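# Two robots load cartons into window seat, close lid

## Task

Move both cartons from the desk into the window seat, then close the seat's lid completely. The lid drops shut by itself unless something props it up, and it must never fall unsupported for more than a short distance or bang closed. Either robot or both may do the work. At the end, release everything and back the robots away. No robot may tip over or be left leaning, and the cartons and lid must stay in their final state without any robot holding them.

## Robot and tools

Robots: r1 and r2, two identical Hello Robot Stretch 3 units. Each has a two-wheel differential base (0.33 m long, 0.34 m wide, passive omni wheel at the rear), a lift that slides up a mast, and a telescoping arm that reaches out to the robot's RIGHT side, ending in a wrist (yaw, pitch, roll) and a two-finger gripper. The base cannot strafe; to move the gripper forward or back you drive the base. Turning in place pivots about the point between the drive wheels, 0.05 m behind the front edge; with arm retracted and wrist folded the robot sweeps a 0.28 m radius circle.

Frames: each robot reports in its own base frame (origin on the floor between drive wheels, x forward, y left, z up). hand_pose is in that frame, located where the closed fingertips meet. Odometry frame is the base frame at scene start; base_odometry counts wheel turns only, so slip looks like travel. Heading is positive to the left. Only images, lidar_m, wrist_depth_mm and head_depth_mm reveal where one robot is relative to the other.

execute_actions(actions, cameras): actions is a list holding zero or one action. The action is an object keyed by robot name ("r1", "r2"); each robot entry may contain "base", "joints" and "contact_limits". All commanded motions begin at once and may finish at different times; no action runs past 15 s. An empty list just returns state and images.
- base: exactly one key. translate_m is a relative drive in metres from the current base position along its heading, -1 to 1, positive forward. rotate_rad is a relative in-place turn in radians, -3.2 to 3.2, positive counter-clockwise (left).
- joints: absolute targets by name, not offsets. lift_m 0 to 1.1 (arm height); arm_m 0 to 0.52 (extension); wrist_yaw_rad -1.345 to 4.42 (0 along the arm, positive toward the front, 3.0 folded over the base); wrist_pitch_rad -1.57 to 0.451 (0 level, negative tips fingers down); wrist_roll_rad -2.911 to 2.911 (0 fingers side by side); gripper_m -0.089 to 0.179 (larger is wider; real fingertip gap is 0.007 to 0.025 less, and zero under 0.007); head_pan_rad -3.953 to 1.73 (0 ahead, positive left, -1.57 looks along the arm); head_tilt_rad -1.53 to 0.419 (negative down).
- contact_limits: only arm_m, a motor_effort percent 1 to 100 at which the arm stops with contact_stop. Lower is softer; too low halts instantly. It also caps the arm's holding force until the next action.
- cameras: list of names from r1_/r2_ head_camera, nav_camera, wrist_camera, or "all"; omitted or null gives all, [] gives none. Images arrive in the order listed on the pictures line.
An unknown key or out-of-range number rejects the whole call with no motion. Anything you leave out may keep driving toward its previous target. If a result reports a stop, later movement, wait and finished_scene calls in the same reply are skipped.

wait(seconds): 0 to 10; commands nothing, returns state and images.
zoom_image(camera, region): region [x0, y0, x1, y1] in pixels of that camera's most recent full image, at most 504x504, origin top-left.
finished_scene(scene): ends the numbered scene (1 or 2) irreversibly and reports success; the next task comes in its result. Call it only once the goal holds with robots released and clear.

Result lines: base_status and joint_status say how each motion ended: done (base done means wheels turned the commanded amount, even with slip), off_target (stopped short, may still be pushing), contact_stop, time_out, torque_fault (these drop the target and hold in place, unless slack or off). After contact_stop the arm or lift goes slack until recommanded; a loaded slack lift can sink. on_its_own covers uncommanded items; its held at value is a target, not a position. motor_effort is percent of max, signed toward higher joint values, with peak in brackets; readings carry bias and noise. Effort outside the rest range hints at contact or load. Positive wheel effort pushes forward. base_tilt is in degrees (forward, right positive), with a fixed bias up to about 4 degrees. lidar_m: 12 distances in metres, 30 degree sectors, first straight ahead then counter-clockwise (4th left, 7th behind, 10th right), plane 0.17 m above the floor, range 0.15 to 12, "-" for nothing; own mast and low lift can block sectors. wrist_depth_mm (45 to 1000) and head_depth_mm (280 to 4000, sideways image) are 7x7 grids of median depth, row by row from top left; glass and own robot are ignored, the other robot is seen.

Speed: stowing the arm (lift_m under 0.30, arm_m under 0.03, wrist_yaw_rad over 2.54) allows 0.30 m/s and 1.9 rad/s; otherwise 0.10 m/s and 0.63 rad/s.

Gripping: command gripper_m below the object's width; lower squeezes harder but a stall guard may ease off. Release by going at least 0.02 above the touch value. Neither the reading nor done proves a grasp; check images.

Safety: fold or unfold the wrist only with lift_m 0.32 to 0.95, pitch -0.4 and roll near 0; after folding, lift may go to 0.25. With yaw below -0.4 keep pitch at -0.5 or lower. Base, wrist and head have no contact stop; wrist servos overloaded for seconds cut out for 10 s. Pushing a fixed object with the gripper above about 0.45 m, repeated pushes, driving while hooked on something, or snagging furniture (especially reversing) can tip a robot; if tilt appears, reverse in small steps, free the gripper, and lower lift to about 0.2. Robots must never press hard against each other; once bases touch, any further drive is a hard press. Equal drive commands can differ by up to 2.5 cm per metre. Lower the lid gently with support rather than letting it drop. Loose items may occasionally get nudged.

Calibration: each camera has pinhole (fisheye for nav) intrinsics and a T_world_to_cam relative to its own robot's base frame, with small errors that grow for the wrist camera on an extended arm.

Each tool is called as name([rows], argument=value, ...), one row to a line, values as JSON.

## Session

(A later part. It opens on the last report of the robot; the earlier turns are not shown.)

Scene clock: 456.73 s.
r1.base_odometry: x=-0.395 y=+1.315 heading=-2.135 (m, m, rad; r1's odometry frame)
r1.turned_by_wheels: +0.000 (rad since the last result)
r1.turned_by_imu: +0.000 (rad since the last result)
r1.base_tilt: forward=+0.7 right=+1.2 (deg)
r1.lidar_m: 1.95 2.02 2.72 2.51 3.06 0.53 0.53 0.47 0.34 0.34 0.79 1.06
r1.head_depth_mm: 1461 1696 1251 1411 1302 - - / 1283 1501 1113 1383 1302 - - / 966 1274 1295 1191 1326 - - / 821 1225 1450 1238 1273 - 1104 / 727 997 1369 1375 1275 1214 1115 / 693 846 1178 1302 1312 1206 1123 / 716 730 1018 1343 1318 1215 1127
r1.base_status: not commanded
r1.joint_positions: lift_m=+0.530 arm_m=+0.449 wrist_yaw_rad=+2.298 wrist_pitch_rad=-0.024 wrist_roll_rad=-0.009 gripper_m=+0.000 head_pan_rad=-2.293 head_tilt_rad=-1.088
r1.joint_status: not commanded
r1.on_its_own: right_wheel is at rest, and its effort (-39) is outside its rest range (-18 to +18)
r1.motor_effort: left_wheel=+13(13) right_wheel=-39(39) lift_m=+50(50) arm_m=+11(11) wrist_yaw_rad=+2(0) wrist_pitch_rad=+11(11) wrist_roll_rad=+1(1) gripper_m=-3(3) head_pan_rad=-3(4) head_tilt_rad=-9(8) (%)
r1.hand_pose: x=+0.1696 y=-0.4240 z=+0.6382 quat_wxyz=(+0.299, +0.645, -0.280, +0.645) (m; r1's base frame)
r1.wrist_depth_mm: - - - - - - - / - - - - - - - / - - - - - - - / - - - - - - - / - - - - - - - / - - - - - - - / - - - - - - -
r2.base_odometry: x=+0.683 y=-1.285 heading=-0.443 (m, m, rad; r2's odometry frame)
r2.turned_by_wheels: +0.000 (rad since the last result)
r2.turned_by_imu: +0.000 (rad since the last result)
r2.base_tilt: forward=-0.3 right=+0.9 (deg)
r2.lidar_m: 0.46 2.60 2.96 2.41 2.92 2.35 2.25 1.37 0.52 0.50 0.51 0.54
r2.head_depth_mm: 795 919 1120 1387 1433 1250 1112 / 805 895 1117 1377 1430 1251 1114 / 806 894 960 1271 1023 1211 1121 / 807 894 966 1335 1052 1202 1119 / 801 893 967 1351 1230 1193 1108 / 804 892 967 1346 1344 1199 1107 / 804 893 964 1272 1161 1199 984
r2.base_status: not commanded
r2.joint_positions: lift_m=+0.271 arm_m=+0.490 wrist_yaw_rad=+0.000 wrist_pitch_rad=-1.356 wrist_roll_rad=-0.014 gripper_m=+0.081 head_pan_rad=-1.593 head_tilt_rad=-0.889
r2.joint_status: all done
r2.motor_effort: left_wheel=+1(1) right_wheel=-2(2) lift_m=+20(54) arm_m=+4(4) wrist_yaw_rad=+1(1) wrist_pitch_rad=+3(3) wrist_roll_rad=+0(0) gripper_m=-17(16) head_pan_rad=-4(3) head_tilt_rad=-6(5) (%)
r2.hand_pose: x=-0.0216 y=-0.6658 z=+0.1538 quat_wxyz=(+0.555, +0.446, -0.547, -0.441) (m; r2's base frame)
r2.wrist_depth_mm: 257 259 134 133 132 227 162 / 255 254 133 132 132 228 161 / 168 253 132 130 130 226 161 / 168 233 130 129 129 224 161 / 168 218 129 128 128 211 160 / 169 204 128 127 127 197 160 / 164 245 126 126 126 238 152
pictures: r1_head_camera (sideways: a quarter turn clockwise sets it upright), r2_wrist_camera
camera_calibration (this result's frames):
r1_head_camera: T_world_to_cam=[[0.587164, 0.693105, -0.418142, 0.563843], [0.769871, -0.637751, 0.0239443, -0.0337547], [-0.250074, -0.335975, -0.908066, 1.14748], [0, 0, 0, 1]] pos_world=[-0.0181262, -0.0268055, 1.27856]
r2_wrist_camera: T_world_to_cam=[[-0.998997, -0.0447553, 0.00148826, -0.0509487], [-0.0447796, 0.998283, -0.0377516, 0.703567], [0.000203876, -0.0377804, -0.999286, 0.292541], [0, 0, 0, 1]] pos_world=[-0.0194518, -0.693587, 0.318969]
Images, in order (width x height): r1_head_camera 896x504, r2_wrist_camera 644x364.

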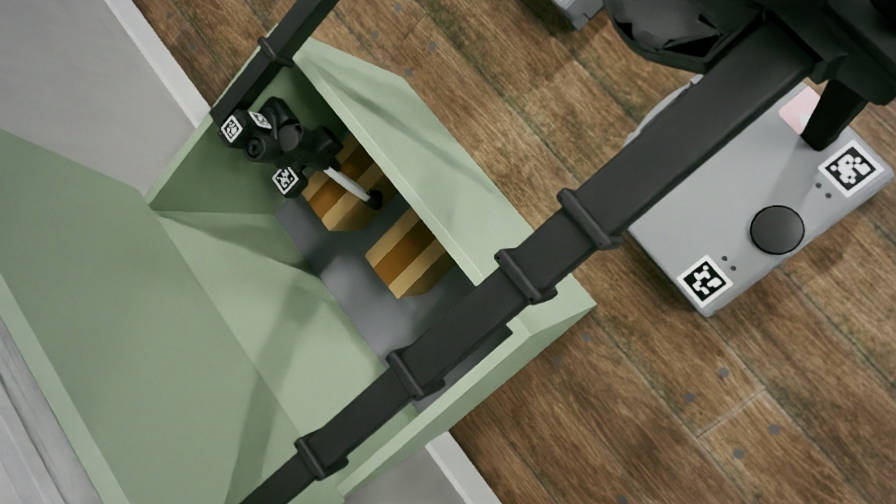

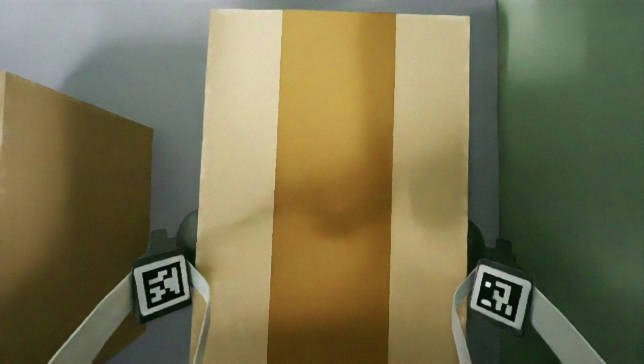

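execute_actions([
  {"r2":{"joints":{"gripper_m":0.155}}},
], cameras=[])

execute_actions([
  {"r2":{"joints":{"lift_m":0.59}}},
], cameras=["r2_wrist_camera"])

execute_actions([
  {"r2":{"base":{"translate_m":-0.15},"joints":{"arm_m":0.24,"head_pan_rad":-0.6}},"r1":{"joints":{"arm_m":0.4,"lift_m":0.51,"head_pan_rad":-1.57},"contact_limits":{"arm_m":40}}},
], cameras=[])

execute_actions([
  {"r2":{"base":{"translate_m":-0.12},"joints":{"arm_m":0.08}},"r1":{"joints":{"arm_m":0.29,"lift_m":0.45},"contact_limits":{"arm_m":40}}},
], cameras=["r1_head_camera","r2_head_camera"])

Scene clock: 470.87 s.
r1.base_odometry: x=-0.395 y=+1.315 heading=-2.135 (m, m, rad; r1's odometry frame)
r1.turned_by_wheels: +0.000 (rad since the last result)
r1.turned_by_imu: +0.000 (rad since the last result)
r1.base_tilt: forward=+0.7 right=+0.9 (deg)
r1.lidar_m: 1.96 2.02 2.73 2.52 3.06 0.53 0.53 0.47 0.34 0.34 0.79 1.06
r1.head_depth_mm: 1467 1701 1250 1407 1296 - - / 1283 1498 1111 1383 1293 - - / 962 1274 1287 1195 1331 - - / 820 1225 1453 1235 1276 - 1107 / 727 993 1367 1373 1273 1207 1118 / 694 845 1179 1296 1311 1207 1123 / 717 732 1012 1339 1318 1213 1127
r1.base_status: not commanded
r1.joint_positions: lift_m=+0.530 arm_m=+0.449 wrist_yaw_rad=+2.298 wrist_pitch_rad=-0.024 wrist_roll_rad=-0.009 gripper_m=+0.000 head_pan_rad=-2.293 head_tilt_rad=-1.088
r1.joint_status: not commanded
r1.on_its_own: right_wheel is at rest, and its effort (-39) is outside its rest range (-18 to +18)
r1.motor_effort: left_wheel=+13(13) right_wheel=-39(39) lift_m=+50(50) arm_m=+11(11) wrist_yaw_rad=+1(1) wrist_pitch_rad=+11(11) wrist_roll_rad=+1(1) gripper_m=+0(2) head_pan_rad=-4(3) head_tilt_rad=-9(8) (%)
r1.hand_pose: x=+0.1696 y=-0.4240 z=+0.6382 quat_wxyz=(+0.299, +0.645, -0.280, +0.645) (m; r1's base frame)
r1.wrist_depth_mm: - - - - - - - / - - - - - - - / - - - - - - - / - - - - - - - / - - - - - - - / - - - - - - - / - - - - - - -
r2.base_odometry: x=+0.683 y=-1.285 heading=-0.443 (m, m, rad; r2's odometry frame)
r2.turned_by_wheels: +0.000 (rad since the last result)
r2.turned_by_imu: +0.000 (rad since the last result)
r2.base_tilt: forward=-0.3 right=+0.9 (deg)
r2.lidar_m: 0.46 2.60 2.96 2.40 2.92 2.35 2.25 1.36 0.52 0.49 0.51 0.54
r2.head_depth_mm: 795 919 1119 1381 1432 1248 1114 / 807 895 1121 1383 1433 1251 1110 / 803 894 968 1269 1019 1217 1119 / 806 896 966 1332 1053 1206 1117 / 804 892 964 1358 1223 1201 1112 / 803 891 967 1347 1358 1200 1104 / 802 889 961 1255 1156 1196 977
r2.base_status: not commanded
r2.joint_positions: lift_m=+0.271 arm_m=+0.490 wrist_yaw_rad=+0.000 wrist_pitch_rad=-1.356 wrist_roll_rad=-0.014 gripper_m=+0.155 head_pan_rad=-1.593 head_tilt_rad=-0.889
r2.joint_status: all done
r2.motor_effort: left_wheel=+1(1) right_wheel=-2(2) lift_m=+20(20) arm_m=+4(4) wrist_yaw_rad=+1(1) wrist_pitch_rad=+3(2) wrist_roll_rad=+0(0) gripper_m=+0(83) head_pan_rad=-3(3) head_tilt_rad=-6(5) (%)
r2.hand_pose: x=-0.0216 y=-0.6658 z=+0.1538 quat_wxyz=(+0.555, +0.446, -0.547, -0.441) (m; r2's base frame)
r2.wrist_depth_mm: 256 258 138 137 137 244 162 / 257 255 136 135 135 244 162 / 168 250 135 135 135 242 161 / 168 233 134 133 134 242 161 / 168 218 133 133 132 241 159 / 163 - 132 131 132 246 153 / - 245 131 131 131 239 152
pictures: none
No camera images: the call's "cameras" was empty. Leave "cameras" out to get every camera's image.

Scene clock: 474.60 s.
r1.base_odometry: x=-0.395 y=+1.315 heading=-2.135 (m, m, rad; r1's odometry frame)
r1.turned_by_wheels: +0.000 (rad since the last result)
r1.turned_by_imu: +0.000 (rad since the last result)
r1.base_tilt: forward=+0.7 right=+1.1 (deg)
r1.lidar_m: 1.95 2.02 2.73 2.52 3.06 0.53 0.53 0.47 0.34 0.34 0.78 1.06
r1.head_depth_mm: 786 1691 1483 1414 1290 - - / 763 1134 1199 1380 1299 - - / 943 1234 1330 1194 1324 - - / 824 1227 1449 1240 1279 - 1101 / 727 991 1366 1378 1272 1207 1120 / 694 845 1179 1301 1317 1213 1123 / 716 730 1016 1338 1317 1216 1126
r1.base_status: not commanded
r1.joint_positions: lift_m=+0.530 arm_m=+0.449 wrist_yaw_rad=+2.298 wrist_pitch_rad=-0.024 wrist_roll_rad=-0.009 gripper_m=+0.000 head_pan_rad=-2.293 head_tilt_rad=-1.088
r1.joint_status: not commanded
r1.on_its_own: right_wheel is at rest, and its effort (-40) is outside its rest range (-18 to +18)
r1.motor_effort: left_wheel=+13(13) right_wheel=-40(39) lift_m=+50(50) arm_m=+12(11) wrist_yaw_rad=+1(1) wrist_pitch_rad=+11(11) wrist_roll_rad=+1(1) gripper_m=-1(2) head_pan_rad=-3(3) head_tilt_rad=-9(8) (%)
r1.hand_pose: x=+0.1696 y=-0.4240 z=+0.6382 quat_wxyz=(+0.299, +0.645, -0.280, +0.645) (m; r1's base frame)
r1.wrist_depth_mm: - - - - - - - / - - - - - - - / - - - - - - - / - - - - - - - / - - - - - - - / - - - - - - - / - - - - - - -
r2.base_odometry: x=+0.683 y=-1.285 heading=-0.443 (m, m, rad; r2's odometry frame)
r2.turned_by_wheels: +0.000 (rad since the last result)
r2.turned_by_imu: +0.000 (rad since the last result)
r2.base_tilt: forward=-0.3 right=+0.9 (deg)
r2.lidar_m: 0.46 2.59 2.95 2.40 2.91 2.35 2.26 1.37 0.52 0.49 0.51 0.54
r2.head_depth_mm: 795 917 1120 1387 1435 1248 1132 / 804 897 1106 1378 1431 - - / 804 896 882 1350 1182 1207 1117 / 807 895 920 1398 1221 1200 1119 / 805 894 965 1347 1237 1203 1105 / 805 891 969 1350 1353 1201 1102 / 802 893 964 1266 1157 1195 983
r2.base_status: not commanded
r2.joint_positions: lift_m=+0.589 arm_m=+0.490 wrist_yaw_rad=+0.000 wrist_pitch_rad=-1.356 wrist_roll_rad=-0.014 gripper_m=+0.155 head_pan_rad=-1.593 head_tilt_rad=-0.889
r2.joint_status: all done
r2.motor_effort: left_wheel=+1(2) right_wheel=-2(2) lift_m=+57(58) arm_m=+4(3) wrist_yaw_rad=+1(1) wrist_pitch_rad=+3(3) wrist_roll_rad=-1(0) gripper_m=+1(1) head_pan_rad=-3(4) head_tilt_rad=-5(5) (%)
r2.hand_pose: x=-0.0216 y=-0.6658 z=+0.4725 quat_wxyz=(+0.555, +0.446, -0.547, -0.441) (m; r2's base frame)
r2.wrist_depth_mm: 438 434 431 426 395 246 443 / 534 564 571 572 494 243 601 / 538 571 570 567 488 242 628 / 541 562 460 445 487 242 614 / 539 563 461 442 479 241 613 / 526 - 549 445 479 278 607 / 379 384 388 393 365 239 604
pictures: r2_wrist_camera
camera_calibration (this result's frames):
r2_wrist_camera: T_world_to_cam=[[-0.998997, -0.0447516, 0.00148829, -0.0514209], [-0.0447758, 0.998284, -0.0377515, 0.715603], [0.000203706, -0.0377802, -0.999286, 0.611079], [0, 0, 0, 1]] pos_world=[-0.019452, -0.693589, 0.637734]
Images, in order (width x height): r2_wrist_camera 644x364.

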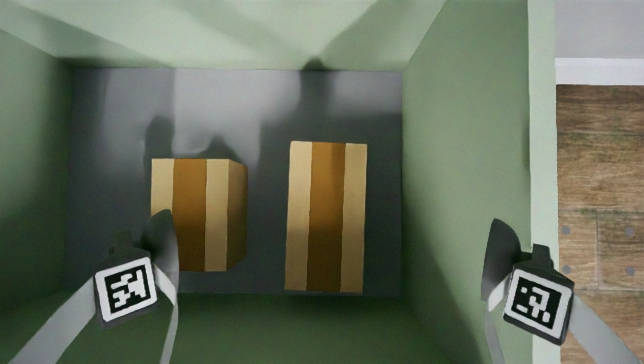

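Scene clock: 477.67 s.
r1.base_odometry: x=-0.395 y=+1.315 heading=-2.135 (m, m, rad; r1's odometry frame)
r1.turned_by_wheels: +0.000 (rad since the last result)
r1.turned_by_imu: -0.001 (rad since the last result)
r1.base_tilt: forward=+0.9 right=+1.2 (deg)
r1.lidar_m: 1.96 2.02 2.72 2.52 3.06 0.68 0.67 0.47 0.34 0.34 0.79 1.06
r1.head_depth_mm: 756 710 1213 1307 1199 1191 1130 / 757 703 1187 1362 - - - / 755 894 1164 1344 1269 - - / 756 951 1358 1422 1300 1222 1119 / 775 953 1240 1427 1313 1208 1119 / 773 954 1239 1418 1311 1211 1122 / 775 954 1241 1439 1319 1214 1130
r1.base_status: not commanded
r1.joint_positions: lift_m=+0.510 arm_m=+0.400 wrist_yaw_rad=+2.298 wrist_pitch_rad=-0.024 wrist_roll_rad=-0.009 gripper_m=+0.000 head_pan_rad=-1.577 head_tilt_rad=-1.088
r1.joint_status: all done
r1.on_its_own: right_wheel is at rest, and its effort (-30) is outside its rest range (-18 to +18)
r1.motor_effort: left_wheel=+10(13) right_wheel=-30(39) lift_m=+42(44) arm_m=+1(7) wrist_yaw_rad=+2(2) wrist_pitch_rad=+11(11) wrist_roll_rad=+1(1) gripper_m=-3(2) head_pan_rad=+4(43) head_tilt_rad=-8(9) (%)
r1.contact_limits: arm_m 36 (drawing in: default 22, maximum 36; extending or still: default 29, maximum 48)
r1.hand_pose: x=+0.1696 y=-0.3749 z=+0.6185 quat_wxyz=(+0.299, +0.645, -0.280, +0.645) (m; r1's base frame)
r1.wrist_depth_mm: - - - - - - - / - - - - - - - / - - - - - - - / - - - - - - - / - - - - - - - / - - - - - - - / - - - - - - 987
r2.base_odometry: x=+0.547 y=-1.220 heading=-0.443 (m, m, rad; r2's odometry frame)
r2.turned_by_wheels: +0.000 (rad since the last result)
r2.turned_by_imu: +0.000 (rad since the last result)
r2.base_tilt: forward=-0.4 right=+0.9 (deg)
r2.lidar_m: 0.61 2.75 2.94 2.43 2.45 2.20 2.11 1.37 0.99 0.50 0.52 0.69
r2.head_depth_mm: 1011 1045 1056 1377 1317 987 1088 / 1136 1245 1403 1370 1069 1181 1109 / 1281 1427 1567 1216 1243 1246 1108 / 1470 1707 1763 1667 1424 1229 1105 / 1728 2057 2006 1630 1251 1160 1103 / 2083 2378 2015 752 1217 1154 1108 / 2336 2499 1998 670 1115 1236 1107
r2.base_status: done
r2.joint_positions: lift_m=+0.589 arm_m=+0.240 wrist_yaw_rad=+0.000 wrist_pitch_rad=-1.356 wrist_roll_rad=-0.014 gripper_m=+0.155 head_pan_rad=-0.607 head_tilt_rad=-0.889
r2.joint_status: all done
r2.motor_effort: left_wheel=+2(3) right_wheel=-1(6) lift_m=+57(57) arm_m=-4(6) wrist_yaw_rad=+1(1) wrist_pitch_rad=+3(3) wrist_roll_rad=+0(1) gripper_m=+1(0) head_pan_rad=+3(46) head_tilt_rad=-5(5) (%)
r2.hand_pose: x=-0.0216 y=-0.4164 z=+0.4725 quat_wxyz=(+0.555, +0.447, -0.547, -0.441) (m; r2's base frame)
r2.wrist_depth_mm: 580 468 459 579 644 640 639 / 459 457 453 568 628 621 635 / 297 289 282 327 624 629 619 / 631 625 625 621 616 626 620 / 623 623 628 613 611 629 618 / 541 - 626 620 606 619 604 / 529 613 609 613 612 600 598
pictures: none
No camera images: the call's "cameras" was empty. Leave "cameras" out to get every camera's image.

Scene clock: 480.10 s.
r1.base_odometry: x=-0.395 y=+1.315 heading=-2.136 (m, m, rad; r1's odometry frame)
r1.turned_by_wheels: -0.001 (rad since the last result)
r1.turned_by_imu: -0.001 (rad since the last result)
r1.base_tilt: forward=+0.6 right=+1.1 (deg)
r1.lidar_m: 1.96 2.02 2.72 2.52 3.07 0.91 0.79 0.47 0.34 0.34 0.79 1.06
r1.head_depth_mm: 756 955 867 1307 1200 1197 1133 / 756 954 873 1355 1251 - - / 757 955 1076 1262 1265 - - / 756 952 1188 1385 1306 1221 1117 / 774 955 1235 1440 1312 1209 1121 / 773 953 1237 1443 1310 1210 1125 / 772 950 1239 1439 1318 1218 1126
r1.base_status: not commanded
r1.joint_positions: lift_m=+0.450 arm_m=+0.290 wrist_yaw_rad=+2.298 wrist_pitch_rad=-0.024 wrist_roll_rad=-0.009 gripper_m=+0.000 head_pan_rad=-1.577 head_tilt_rad=-1.088
r1.joint_status: all done
r1.motor_effort: left_wheel=+0(10) right_wheel=+0(31) lift_m=+51(51) arm_m=+1(4) wrist_yaw_rad=+0(1) wrist_pitch_rad=+11(11) wrist_roll_rad=+1(1) gripper_m=-2(3) head_pan_rad=+4(3) head_tilt_rad=-8(8) (%)
r1.contact_limits: arm_m 36 (drawing in: default 22, maximum 36; extending or still: default 29, maximum 48)
r1.hand_pose: x=+0.1696 y=-0.2650 z=+0.5582 quat_wxyz=(+0.299, +0.645, -0.280, +0.645) (m; r1's base frame)
r1.wrist_depth_mm: - - - - - - - / - - - - - - - / - - - - - - - / - - - - - - - / - - - - - - - / - - - - - - - / - - - 955 919 917 908
r2.base_odometry: x=+0.439 y=-1.169 heading=-0.443 (m, m, rad; r2's odometry frame)
r2.turned_by_wheels: +0.000 (rad since the last result)
r2.turned_by_imu: +0.000 (rad since the last result)
r2.base_tilt: forward=-0.4 right=+0.9 (deg)
r2.lidar_m: 0.73 2.87 2.45 2.42 2.89 2.07 1.98 1.38 0.99 0.51 0.52 0.70
r2.head_depth_mm: 1008 1117 1218 1384 1328 1013 1138 / 1126 1269 1345 1510 1057 1190 1103 / 1287 1442 1533 1287 1250 1250 1103 / 1464 1701 1154 1603 1402 1250 1110 / 1732 2068 1216 1666 1278 1254 1105 / 2109 2379 2001 1583 1245 1217 1102 / 2445 2524 2006 800 1270 1248 1103
r2.base_status: done
r2.joint_positions: lift_m=+0.589 arm_m=+0.080 wrist_yaw_rad=+0.000 wrist_pitch_rad=-1.356 wrist_roll_rad=-0.014 gripper_m=+0.155 head_pan_rad=-0.607 head_tilt_rad=-0.889
r2.joint_status: all done
r2.motor_effort: left_wheel=+2(3) right_wheel=-1(6) lift_m=+57(57) arm_m=-5(6) wrist_yaw_rad=+0(1) wrist_pitch_rad=+3(2) wrist_roll_rad=+0(1) gripper_m=+1(0) head_pan_rad=+4(4) head_tilt_rad=-5(5) (%)
r2.hand_pose: x=-0.0216 y=-0.2564 z=+0.4725 quat_wxyz=(+0.555, +0.447, -0.547, -0.441) (m; r2's base frame)
r2.wrist_depth_mm: 420 410 433 647 637 632 636 / 606 586 584 638 636 633 630 / 638 626 631 627 632 625 627 / 630 628 630 623 622 628 625 / 620 618 614 617 609 614 621 / 620 - 616 - 624 613 614 / 606 610 613 - - 615 595
pictures: r1_head_camera (sideways: a quarter turn clockwise sets it upright), r2_head_camera (sideways: a quarter turn clockwise sets it upright)
camera_calibration (this result's frames):
r1_head_camera: T_world_to_cam=[[-0.0119084, 0.908304, -0.418142, 0.567497], [0.999422, 0.0241259, 0.0239443, -0.035155], [0.0318367, -0.417615, -0.908066, 1.14576], [0, 0, 0, 1]] pos_world=[0.00541532, -0.0361245, 1.27856]
r2_head_camera: T_world_to_cam=[[-0.6317, 0.391447, -0.669122, 0.888965], [0.532458, 0.846423, -0.00750708, 0.0079214], [0.563422, -0.361022, -0.743114, 0.925601], [0, 0, 0, 1]] pos_world=[0.0358369, -0.0205259, 1.28271]
Images, in order (width x height): r1_head_camera 896x504, r2_head_camera 896x504.

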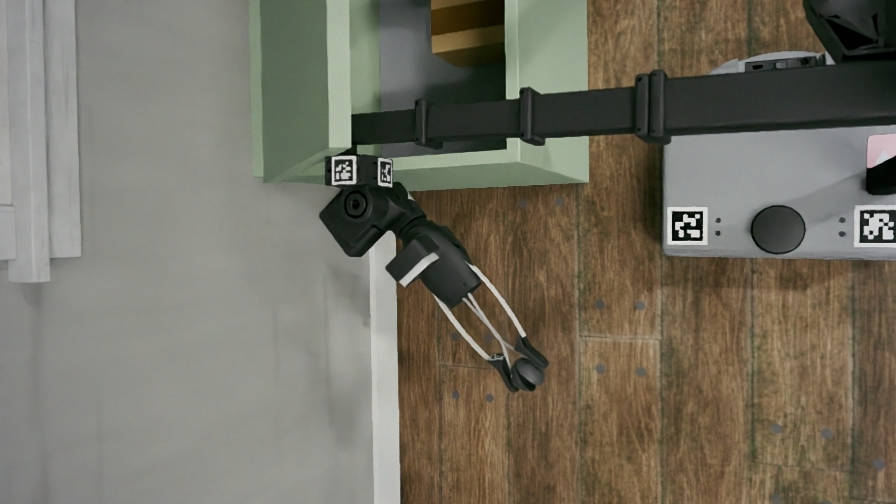

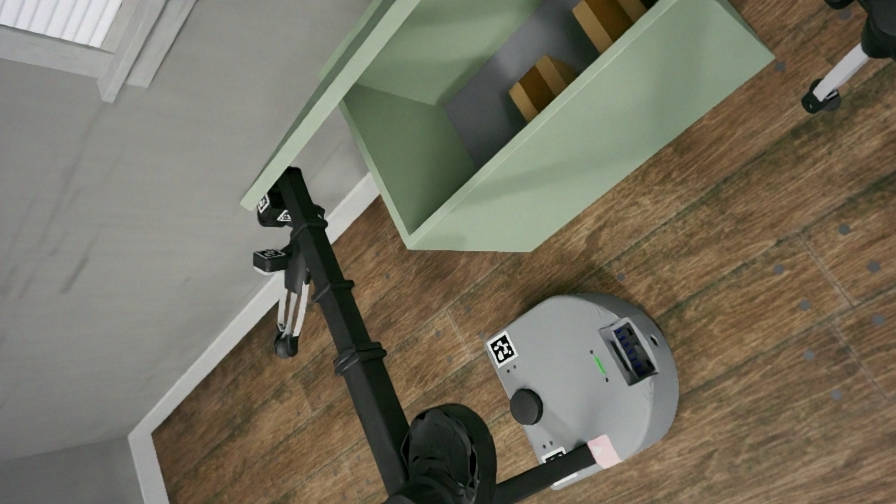

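execute_actions([
  {"r2":{"base":{"translate_m":-0.13}},"r1":{"joints":{"arm_m":0.195,"lift_m":0.276},"contact_limits":{"arm_m":36}}},
], cameras=[])

execute_actions([
  {"r1":{"joints":{"arm_m":0.151},"contact_limits":{"arm_m":36}}},
], cameras=["r1_head_camera"])

execute_actions([
  {"r1":{"joints":{"lift_m":0.204}}},
], cameras=[])

execute_actions([
  {"r1":{"joints":{"lift_m":0.18}}},
], cameras=["r1_head_camera","r2_head_camera"])

Scene clock: 491.77 s.
r1.base_odometry: x=-0.395 y=+1.315 heading=-2.136 (m, m, rad; r1's odometry frame)
r1.turned_by_wheels: +0.000 (rad since the last result)
r1.turned_by_imu: +0.000 (rad since the last result)
r1.base_tilt: forward=+0.7 right=+1.0 (deg)
r1.lidar_m: 1.96 2.02 2.72 2.52 3.07 1.03 0.92 0.47 0.33 0.33 0.78 1.06
r1.head_depth_mm: 756 956 977 842 1199 1192 - / 755 956 980 842 1201 - - / 758 955 1103 1158 1271 - - / 757 955 1237 1442 1290 1216 1116 / 774 952 1243 1423 1311 1211 1122 / 773 953 1237 1443 1313 1214 1124 / 773 950 1239 1438 1317 1217 1125
r1.base_status: not commanded
r1.joint_positions: lift_m=+0.275 arm_m=+0.195 wrist_yaw_rad=+2.298 wrist_pitch_rad=-0.024 wrist_roll_rad=-0.009 gripper_m=+0.000 head_pan_rad=-1.577 head_tilt_rad=-1.088
r1.joint_status: all done
r1.motor_effort: left_wheel=-2(2) right_wheel=+6(8) lift_m=+57(57) arm_m=+2(4) wrist_yaw_rad=+1(0) wrist_pitch_rad=+11(11) wrist_roll_rad=+1(1) gripper_m=-3(2) head_pan_rad=+3(4) head_tilt_rad=-8(8) (%)
r1.contact_limits: arm_m 36 (drawing in: default 22, maximum 36; extending or still: default 29, maximum 48)
r1.hand_pose: x=+0.1696 y=-0.1698 z=+0.3840 quat_wxyz=(+0.299, +0.645, -0.280, +0.645) (m; r1's base frame)
r1.wrist_depth_mm: - - - - - - - / - - - - - - - / - - - - - - - / - - - - - - - / - - - - - - - / - 982 920 - 926 845 811 / 746 711 695 675 640 656 653
r2.base_odometry: x=+0.321 y=-1.113 heading=-0.443 (m, m, rad; r2's odometry frame)
r2.turned_by_wheels: +0.000 (rad since the last result)
r2.turned_by_imu: +0.000 (rad since the last result)
r2.base_tilt: forward=-0.4 right=+0.9 (deg)
r2.lidar_m: 0.86 3.00 2.51 2.39 2.70 1.94 1.85 1.39 0.99 0.89 0.55 0.70
r2.head_depth_mm: 1010 1119 1224 1050 923 1224 1128 / 1119 1265 1297 1020 1031 1213 1098 / 1288 1459 1260 1075 1267 1249 1108 / 1476 1705 1237 1295 1399 1246 1102 / 1740 2058 2009 1663 1375 1255 1109 / 2092 2369 1987 1374 1304 1241 1101 / 2547 2510 1980 1025 1298 1241 1106
r2.base_status: done
r2.joint_positions: lift_m=+0.589 arm_m=+0.080 wrist_yaw_rad=+0.000 wrist_pitch_rad=-1.356 wrist_roll_rad=-0.014 gripper_m=+0.155 head_pan_rad=-0.607 head_tilt_rad=-0.889
r2.joint_status: not commanded
r2.motor_effort: left_wheel=+1(4) right_wheel=-1(6) lift_m=+57(57) arm_m=-4(5) wrist_yaw_rad=+0(1) wrist_pitch_rad=+2(2) wrist_roll_rad=+0(1) gripper_m=+1(1) head_pan_rad=+4(3) head_tilt_rad=-5(5) (%)
r2.hand_pose: x=-0.0216 y=-0.2564 z=+0.4725 quat_wxyz=(+0.555, +0.447, -0.547, -0.441) (m; r2's base frame)
r2.wrist_depth_mm: 419 447 642 643 635 640 640 / 609 599 630 627 639 623 626 / 630 636 628 625 628 623 622 / 626 627 631 622 623 621 614 / 617 625 617 610 620 607 614 / 630 - 607 - 608 616 610 / 621 610 617 - - 609 605
pictures: none
No camera images: the call's "cameras" was empty. Leave "cameras" out to get every camera's image.

Scene clock: 493.17 s.
r1.base_odometry: x=-0.395 y=+1.315 heading=-2.136 (m, m, rad; r1's odometry frame)
r1.turned_by_wheels: +0.000 (rad since the last result)
r1.turned_by_imu: +0.000 (rad since the last result)
r1.base_tilt: forward=+0.5 right=+1.1 (deg)
r1.lidar_m: 1.96 2.03 2.72 2.52 3.06 1.03 0.92 0.47 0.34 0.34 0.79 1.06
r1.head_depth_mm: 755 953 982 849 1201 1191 - / 757 953 986 854 1194 - - / 756 956 1095 1169 1271 - - / 755 955 1240 1434 1301 1218 1121 / 775 950 1238 1425 1311 1210 1119 / 774 952 1235 1430 1312 1210 1121 / 772 950 1236 1445 1316 1214 1127
r1.base_status: not commanded
r1.joint_positions: lift_m=+0.275 arm_m=+0.152 wrist_yaw_rad=+2.298 wrist_pitch_rad=-0.024 wrist_roll_rad=-0.009 gripper_m=+0.000 head_pan_rad=-1.577 head_tilt_rad=-1.088
r1.joint_status: all done
r1.motor_effort: left_wheel=+1(2) right_wheel=+1(6) lift_m=+58(58) arm_m=-6(2) wrist_yaw_rad=+1(2) wrist_pitch_rad=+11(11) wrist_roll_rad=+1(1) gripper_m=-2(3) head_pan_rad=+3(5) head_tilt_rad=-8(8) (%)
r1.contact_limits: arm_m 36 (drawing in: default 22, maximum 36; extending or still: default 29, maximum 48)
r1.hand_pose: x=+0.1696 y=-0.1266 z=+0.3840 quat_wxyz=(+0.299, +0.645, -0.280, +0.645) (m; r1's base frame)
r1.wrist_depth_mm: - - - - - - - / - - - - - - - / - - - - - - - / - - - - - - - / - - - - - - - / 981 976 927 - 926 863 838 / 731 710 715 683 654 660 645
r2.base_odometry: x=+0.321 y=-1.113 heading=-0.443 (m, m, rad; r2's odometry frame)
r2.turned_by_wheels: +0.000 (rad since the last result)
r2.turned_by_imu: +0.000 (rad since the last result)
r2.base_tilt: forward=-0.3 right=+0.9 (deg)
r2.lidar_m: 0.86 2.99 2.50 2.39 2.70 1.93 1.85 1.38 0.99 0.89 0.55 0.70
r2.head_depth_mm: 1015 1124 1232 1057 924 1238 1130 / 1115 1264 1298 1031 1027 1203 1104 / 1282 1464 1273 1077 1266 1251 1115 / 1476 1724 1286 1287 1403 1249 1110 / 1739 2067 1992 1670 1370 1244 1108 / 2110 2414 2010 1389 1297 1251 1111 / 2513 2516 2023 1029 1296 1246 1108
r2.base_status: not commanded
r2.joint_positions: lift_m=+0.589 arm_m=+0.080 wrist_yaw_rad=+0.000 wrist_pitch_rad=-1.356 wrist_roll_rad=-0.014 gripper_m=+0.155 head_pan_rad=-0.607 head_tilt_rad=-0.889
r2.joint_status: not commanded
r2.motor_effort: left_wheel=+2(1) right_wheel=-1(1) lift_m=+57(57) arm_m=-5(5) wrist_yaw_rad=+0(0) wrist_pitch_rad=+3(3) wrist_roll_rad=+0(1) gripper_m=+0(0) head_pan_rad=+3(3) head_tilt_rad=-5(5) (%)
r2.hand_pose: x=-0.0216 y=-0.2564 z=+0.4725 quat_wxyz=(+0.555, +0.447, -0.547, -0.441) (m; r2's base frame)
r2.wrist_depth_mm: 422 447 647 639 632 634 631 / 609 599 637 637 641 629 626 / 634 633 628 628 627 624 631 / 630 635 632 629 627 614 622 / 622 623 629 617 628 622 610 / 619 - 619 - 609 622 617 / 605 612 612 - - 603 602
pictures: r1_head_camera (sideways: a quarter turn clockwise sets it upright)
camera_calibration (this result's frames):
r1_head_camera: T_world_to_cam=[[-0.0119332, 0.908303, -0.418142, 0.567497], [0.999421, 0.0241531, 0.0239443, -0.035155], [0.0318481, -0.417614, -0.908066, 1.14576], [0, 0, 0, 1]] pos_world=[0.00541631, -0.0361245, 1.27856]
Images, in order (width x height): r1_head_camera 896x504.

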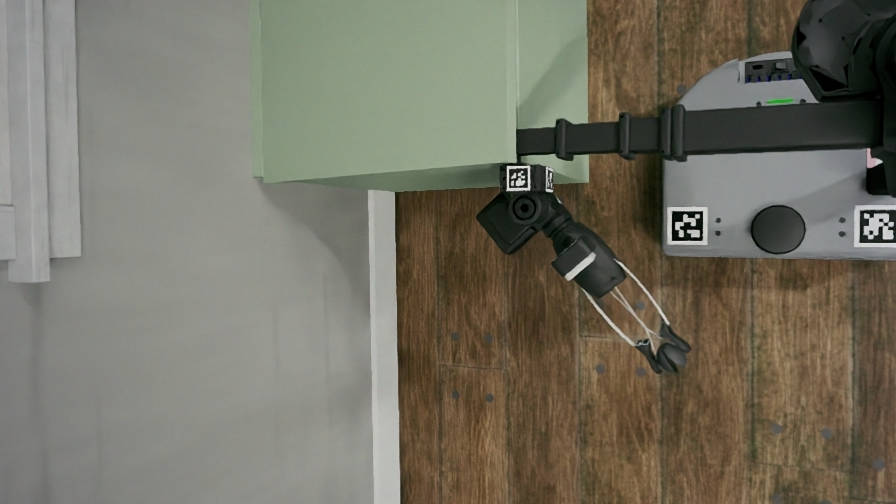

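Scene clock: 494.67 s.
r1.base_odometry: x=-0.395 y=+1.315 heading=-2.136 (m, m, rad; r1's odometry frame)
r1.turned_by_wheels: +0.000 (rad since the last result)
r1.turned_by_imu: +0.000 (rad since the last result)
r1.base_tilt: forward=+0.6 right=+1.1 (deg)
r1.lidar_m: 1.96 2.02 2.71 2.52 3.06 1.03 0.92 0.47 0.34 0.34 0.79 1.06
r1.head_depth_mm: 756 955 1008 916 1201 1190 - / 758 954 1012 918 1198 - - / 755 954 1059 1176 1259 - - / 755 950 1242 1427 1322 1212 1120 / 773 951 1237 1426 1313 1191 1122 / 771 950 1236 1432 1315 1207 1124 / 770 950 1235 1443 1316 1216 1124
r1.base_status: not commanded
r1.joint_positions: lift_m=+0.204 arm_m=+0.151 wrist_yaw_rad=+2.298 wrist_pitch_rad=-0.024 wrist_roll_rad=-0.009 gripper_m=+0.000 head_pan_rad=-1.577 head_tilt_rad=-1.088
r1.joint_status: all done
r1.motor_effort: left_wheel=+1(1) right_wheel=-1(3) lift_m=+55(56) arm_m=+0(6) wrist_yaw_rad=+1(1) wrist_pitch_rad=+11(11) wrist_roll_rad=+1(1) gripper_m=-2(2) head_pan_rad=+4(3) head_tilt_rad=-8(8) (%)
r1.hand_pose: x=+0.1696 y=-0.1260 z=+0.3121 quat_wxyz=(+0.299, +0.645, -0.280, +0.645) (m; r1's base frame)
r1.wrist_depth_mm: - - - - - - - / - - - - - - - / - - - - - - - / - - - - - - - / - - - - - - - / 824 805 786 - 780 727 706 / 610 598 582 572 555 550 535
r2.base_odometry: x=+0.321 y=-1.113 heading=-0.443 (m, m, rad; r2's odometry frame)
r2.turned_by_wheels: +0.000 (rad since the last result)
r2.turned_by_imu: +0.000 (rad since the last result)
r2.base_tilt: forward=-0.3 right=+0.8 (deg)
r2.lidar_m: 0.86 3.00 2.50 2.39 2.70 1.93 1.85 1.39 0.99 0.89 0.55 0.70
r2.head_depth_mm: 1010 1120 1230 1105 966 1227 1123 / 1117 1270 1324 1102 1004 1209 1099 / 1286 1461 1336 1124 1256 1246 1108 / 1473 1705 1862 1294 1407 1249 1111 / 1737 2062 2014 1623 1373 1248 1107 / 2112 2386 2006 1388 1301 1247 1105 / 2546 2516 1991 1114 1302 1243 1104
r2.base_status: not commanded
r2.joint_positions: lift_m=+0.589 arm_m=+0.080 wrist_yaw_rad=+0.000 wrist_pitch_rad=-1.356 wrist_roll_rad=-0.014 gripper_m=+0.155 head_pan_rad=-0.607 head_tilt_rad=-0.889
r2.joint_status: not commanded
r2.motor_effort: left_wheel=+2(2) right_wheel=-1(1) lift_m=+57(57) arm_m=-5(6) wrist_yaw_rad=+1(1) wrist_pitch_rad=+2(3) wrist_roll_rad=+0(0) gripper_m=+0(1) head_pan_rad=+3(3) head_tilt_rad=-5(6) (%)
r2.hand_pose: x=-0.0216 y=-0.2564 z=+0.4725 quat_wxyz=(+0.555, +0.447, -0.547, -0.441) (m; r2's base frame)
r2.wrist_depth_mm: 421 448 634 640 634 639 632 / 611 599 636 637 631 635 631 / 622 628 627 629 633 631 640 / 628 625 622 629 616 621 626 / 617 634 624 622 619 616 614 / 622 - 605 - 612 612 609 / 609 608 620 - - 618 611
pictures: none
No camera images: the call's "cameras" was empty. Leave "cameras" out to get every camera's image.

Scene clock: 495.83 s.
r1.base_odometry: x=-0.395 y=+1.315 heading=-2.136 (m, m, rad; r1's odometry frame)
r1.turned_by_wheels: +0.000 (rad since the last result)
r1.turned_by_imu: +0.000 (rad since the last result)
r1.base_tilt: forward=+0.6 right=+1.0 (deg)
r1.lidar_m: 1.96 2.02 2.72 2.51 3.06 1.03 0.92 0.47 0.34 0.34 0.79 1.06
r1.head_depth_mm: 757 954 1006 916 1198 1193 - / 756 955 1014 920 1197 - - / 755 952 1060 1174 1263 - - / 757 954 1240 1426 1322 1217 1119 / 773 950 1241 1427 1313 1205 1125 / 773 952 1238 1434 1313 1213 1120 / 772 953 1237 1441 1318 1217 1123
r1.base_status: not commanded
r1.joint_positions: lift_m=+0.180 arm_m=+0.151 wrist_yaw_rad=+2.298 wrist_pitch_rad=-0.024 wrist_roll_rad=-0.009 gripper_m=+0.000 head_pan_rad=-1.577 head_tilt_rad=-1.088
r1.joint_status: all done
r1.motor_effort: left_wheel=+0(1) right_wheel=+0(1) lift_m=+29(53) arm_m=+0(0) wrist_yaw_rad=+1(1) wrist_pitch_rad=+11(11) wrist_roll_rad=+1(1) gripper_m=-3(2) head_pan_rad=+3(3) head_tilt_rad=-9(9) (%)
r1.hand_pose: x=+0.1696 y=-0.1260 z=+0.2889 quat_wxyz=(+0.299, +0.645, -0.280, +0.645) (m; r1's base frame)
r1.wrist_depth_mm: - - - - - - - / - - - - - - - / - - - - - - - / - - - - - - - / - - - - - 969 962 / 753 744 751 - 740 679 650 / 587 568 539 544 513 513 508
r2.base_odometry: x=+0.321 y=-1.113 heading=-0.443 (m, m, rad; r2's odometry frame)
r2.turned_by_wheels: +0.000 (rad since the last result)
r2.turned_by_imu: +0.000 (rad since the last result)
r2.base_tilt: forward=-0.3 right=+0.9 (deg)
r2.lidar_m: 0.86 3.01 2.50 2.40 2.70 1.93 1.85 1.38 0.99 0.89 0.55 0.70
r2.head_depth_mm: 1017 1120 1231 1101 962 1231 1128 / 1113 1265 1319 1102 998 1211 1108 / 1289 1459 1322 1132 1257 1245 1104 / 1474 1701 1863 1286 1410 1250 1108 / 1744 2059 2015 1587 1370 1251 1106 / 2102 2397 2001 1377 1306 1239 1107 / 2539 2522 2009 1144 1301 1240 1106
r2.base_status: not commanded
r2.joint_positions: lift_m=+0.589 arm_m=+0.080 wrist_yaw_rad=+0.000 wrist_pitch_rad=-1.356 wrist_roll_rad=-0.014 gripper_m=+0.155 head_pan_rad=-0.607 head_tilt_rad=-0.889
r2.joint_status: not commanded
r2.motor_effort: left_wheel=+2(1) right_wheel=-1(1) lift_m=+57(57) arm_m=-5(5) wrist_yaw_rad=+0(0) wrist_pitch_rad=+3(2) wrist_roll_rad=+0(0) gripper_m=+0(1) head_pan_rad=+3(3) head_tilt_rad=-5(6) (%)
r2.hand_pose: x=-0.0216 y=-0.2564 z=+0.4725 quat_wxyz=(+0.555, +0.447, -0.547, -0.441) (m; r2's base frame)
r2.wrist_depth_mm: 421 444 637 647 642 643 644 / 605 598 636 632 634 635 628 / 634 631 636 637 619 631 628 / 625 641 626 620 622 625 618 / 614 623 619 624 621 617 617 / 616 - 615 - 621 615 607 / 609 608 609 - - 616 609
pictures: r1_head_camera (sideways: a quarter turn clockwise sets it upright), r2_head_camera (sideways: a quarter turn clockwise sets it upright)
camera_calibration (this result's frames):
r1_head_camera: T_world_to_cam=[[-0.0119592, 0.908303, -0.418142, 0.567497], [0.999421, 0.0241819, 0.0239443, -0.035155], [0.0318601, -0.417614, -0.908066, 1.14576], [0, 0, 0, 1]] pos_world=[0.00541735, -0.0361246, 1.27856]
r2_head_camera: T_world_to_cam=[[-0.631699, 0.391448, -0.669122, 0.888965], [0.532458, 0.846423, -0.00750709, 0.00792141], [0.563422, -0.361022, -0.743114, 0.925601], [0, 0, 0, 1]] pos_world=[0.0358369, -0.0205259, 1.28271]
Images, in order (width x height): r1_head_camera 896x504, r2_head_camera 896x504.

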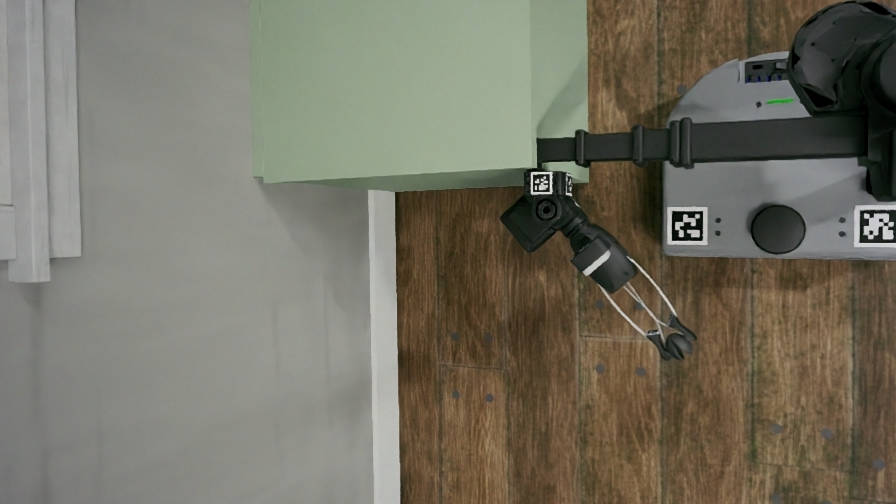

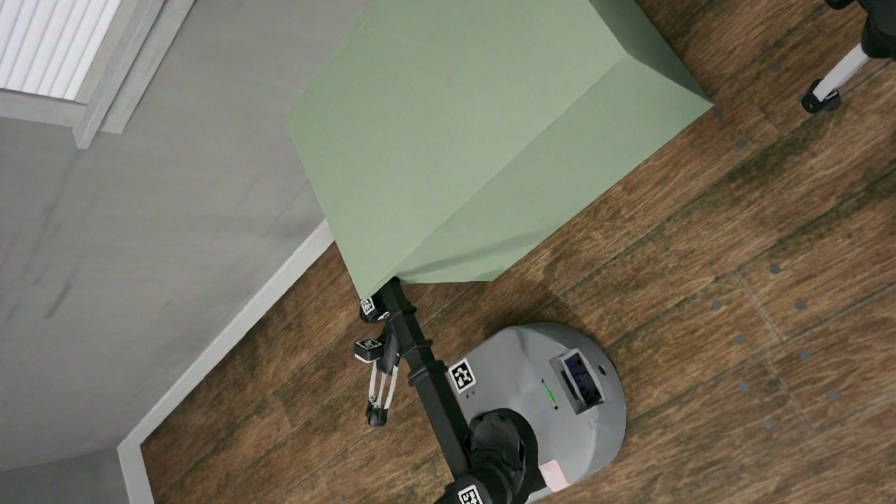

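execute_actions([
  {"r2":{"base":{"translate_m":-0.3}},"r1":{"base":{"translate_m":0.45},"joints":{"arm_m":0.04}}},
], cameras=["r2_head_camera"])

finished_scene(scene=2)

Scene clock: 505.13 s.
r1.base_odometry: x=-0.636 y=+0.935 heading=-2.136 (m, m, rad; r1's odometry frame)
r1.turned_by_wheels: +0.000 (rad since the last result)
r1.turned_by_imu: +0.001 (rad since the last result)
r1.base_tilt: forward=+0.4 right=+1.0 (deg)
r1.lidar_m: 1.51 1.57 2.11 2.57 3.06 3.35 1.66 0.62 0.75 0.75 0.78 1.05
r1.head_depth_mm: 762 940 1226 1407 1290 1196 - / 765 939 1226 1416 1299 - - / 763 940 1226 1417 1319 - - / 764 944 1221 1427 1319 1190 1116 / 763 942 1224 1427 1310 1214 1120 / 763 941 1219 1434 1318 1216 1129 / 761 938 1225 1435 1318 1219 1125
r1.base_status: done
r1.joint_positions: lift_m=+0.180 arm_m=+0.040 wrist_yaw_rad=+2.298 wrist_pitch_rad=-0.024 wrist_roll_rad=-0.009 gripper_m=+0.000 head_pan_rad=-1.577 head_tilt_rad=-1.088
r1.joint_status: all done
r1.motor_effort: left_wheel=+0(4) right_wheel=+0(5) lift_m=+29(29) arm_m=-5(5) wrist_yaw_rad=+2(0) wrist_pitch_rad=+10(11) wrist_roll_rad=+1(1) gripper_m=-4(2) head_pan_rad=+3(3) head_tilt_rad=-8(8) (%)
r1.hand_pose: x=+0.1696 y=-0.0155 z=+0.2889 quat_wxyz=(+0.299, +0.645, -0.280, +0.645) (m; r1's base frame)
r1.wrist_depth_mm: - - - - - - - / - - - - - - - / - - - - - - - / - - - - - - - / - - - - - 972 943 / 786 753 722 - 739 679 660 / 576 558 556 534 516 514 508
r2.base_odometry: x=+0.050 y=-0.985 heading=-0.443 (m, m, rad; r2's odometry frame)
r2.turned_by_wheels: +0.000 (rad since the last result)
r2.turned_by_imu: -0.001 (rad since the last result)
r2.base_tilt: forward=-0.4 right=+0.8 (deg)
r2.lidar_m: 1.61 3.31 2.60 2.35 2.26 1.62 1.55 1.39 1.00 0.96 0.74 0.72
r2.head_depth_mm: 1027 1126 1238 1347 1440 1254 1137 / 1121 1276 1329 1189 1402 1251 1103 / 1271 1466 1331 1159 1350 1249 1112 / 1485 1691 1326 1307 1427 1257 1108 / 1749 2066 1392 1592 1423 1246 1103 / 2119 2432 2000 1662 1421 1244 1105 / 2675 2506 1811 1662 1424 1243 1104
r2.base_status: done
r2.joint_positions: lift_m=+0.589 arm_m=+0.080 wrist_yaw_rad=+0.000 wrist_pitch_rad=-1.356 wrist_roll_rad=-0.014 gripper_m=+0.155 head_pan_rad=-0.607 head_tilt_rad=-0.889
r2.joint_status: not commanded
r2.motor_effort: left_wheel=+2(4) right_wheel=-2(7) lift_m=+57(58) arm_m=-5(5) wrist_yaw_rad=+1(0) wrist_pitch_rad=+3(3) wrist_roll_rad=+0(0) gripper_m=+0(1) head_pan_rad=+4(2) head_tilt_rad=-6(6) (%)
r2.hand_pose: x=-0.0216 y=-0.2564 z=+0.4725 quat_wxyz=(+0.555, +0.447, -0.547, -0.441) (m; r2's base frame)
r2.wrist_depth_mm: 605 639 637 647 630 635 636 / 630 632 634 633 630 628 636 / 637 629 641 629 624 632 624 / 621 622 624 626 621 623 612 / 617 619 627 617 615 599 620 / 628 - 613 - 613 611 610 / 611 615 620 - - 600 615
pictures: r2_head_camera (sideways: a quarter turn clockwise sets it upright)
camera_calibration (this result's frames):
r2_head_camera: T_world_to_cam=[[-0.631699, 0.391448, -0.669122, 0.888965], [0.532458, 0.846423, -0.00750708, 0.0079214], [0.563422, -0.361022, -0.743114, 0.925601], [0, 0, 0, 1]] pos_world=[0.0358369, -0.0205259, 1.28271]
Images, in order (width x height): r2_head_camera 896x504.

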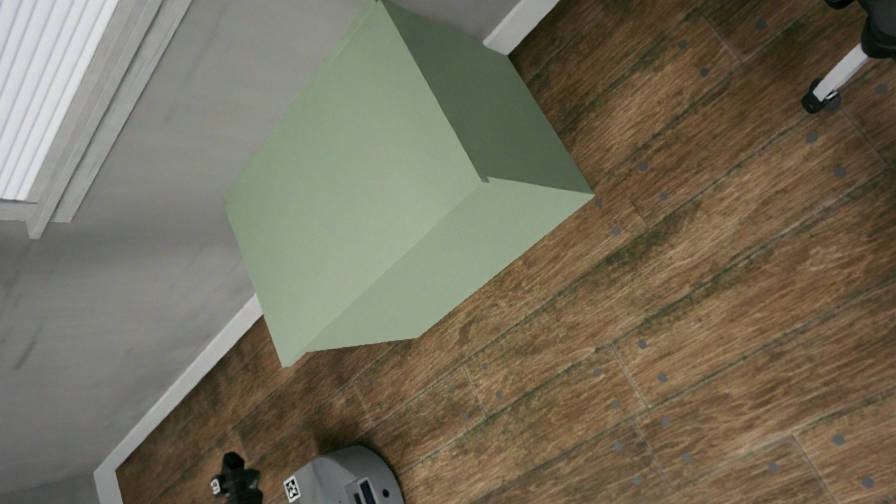

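The scene is finished: the task was done.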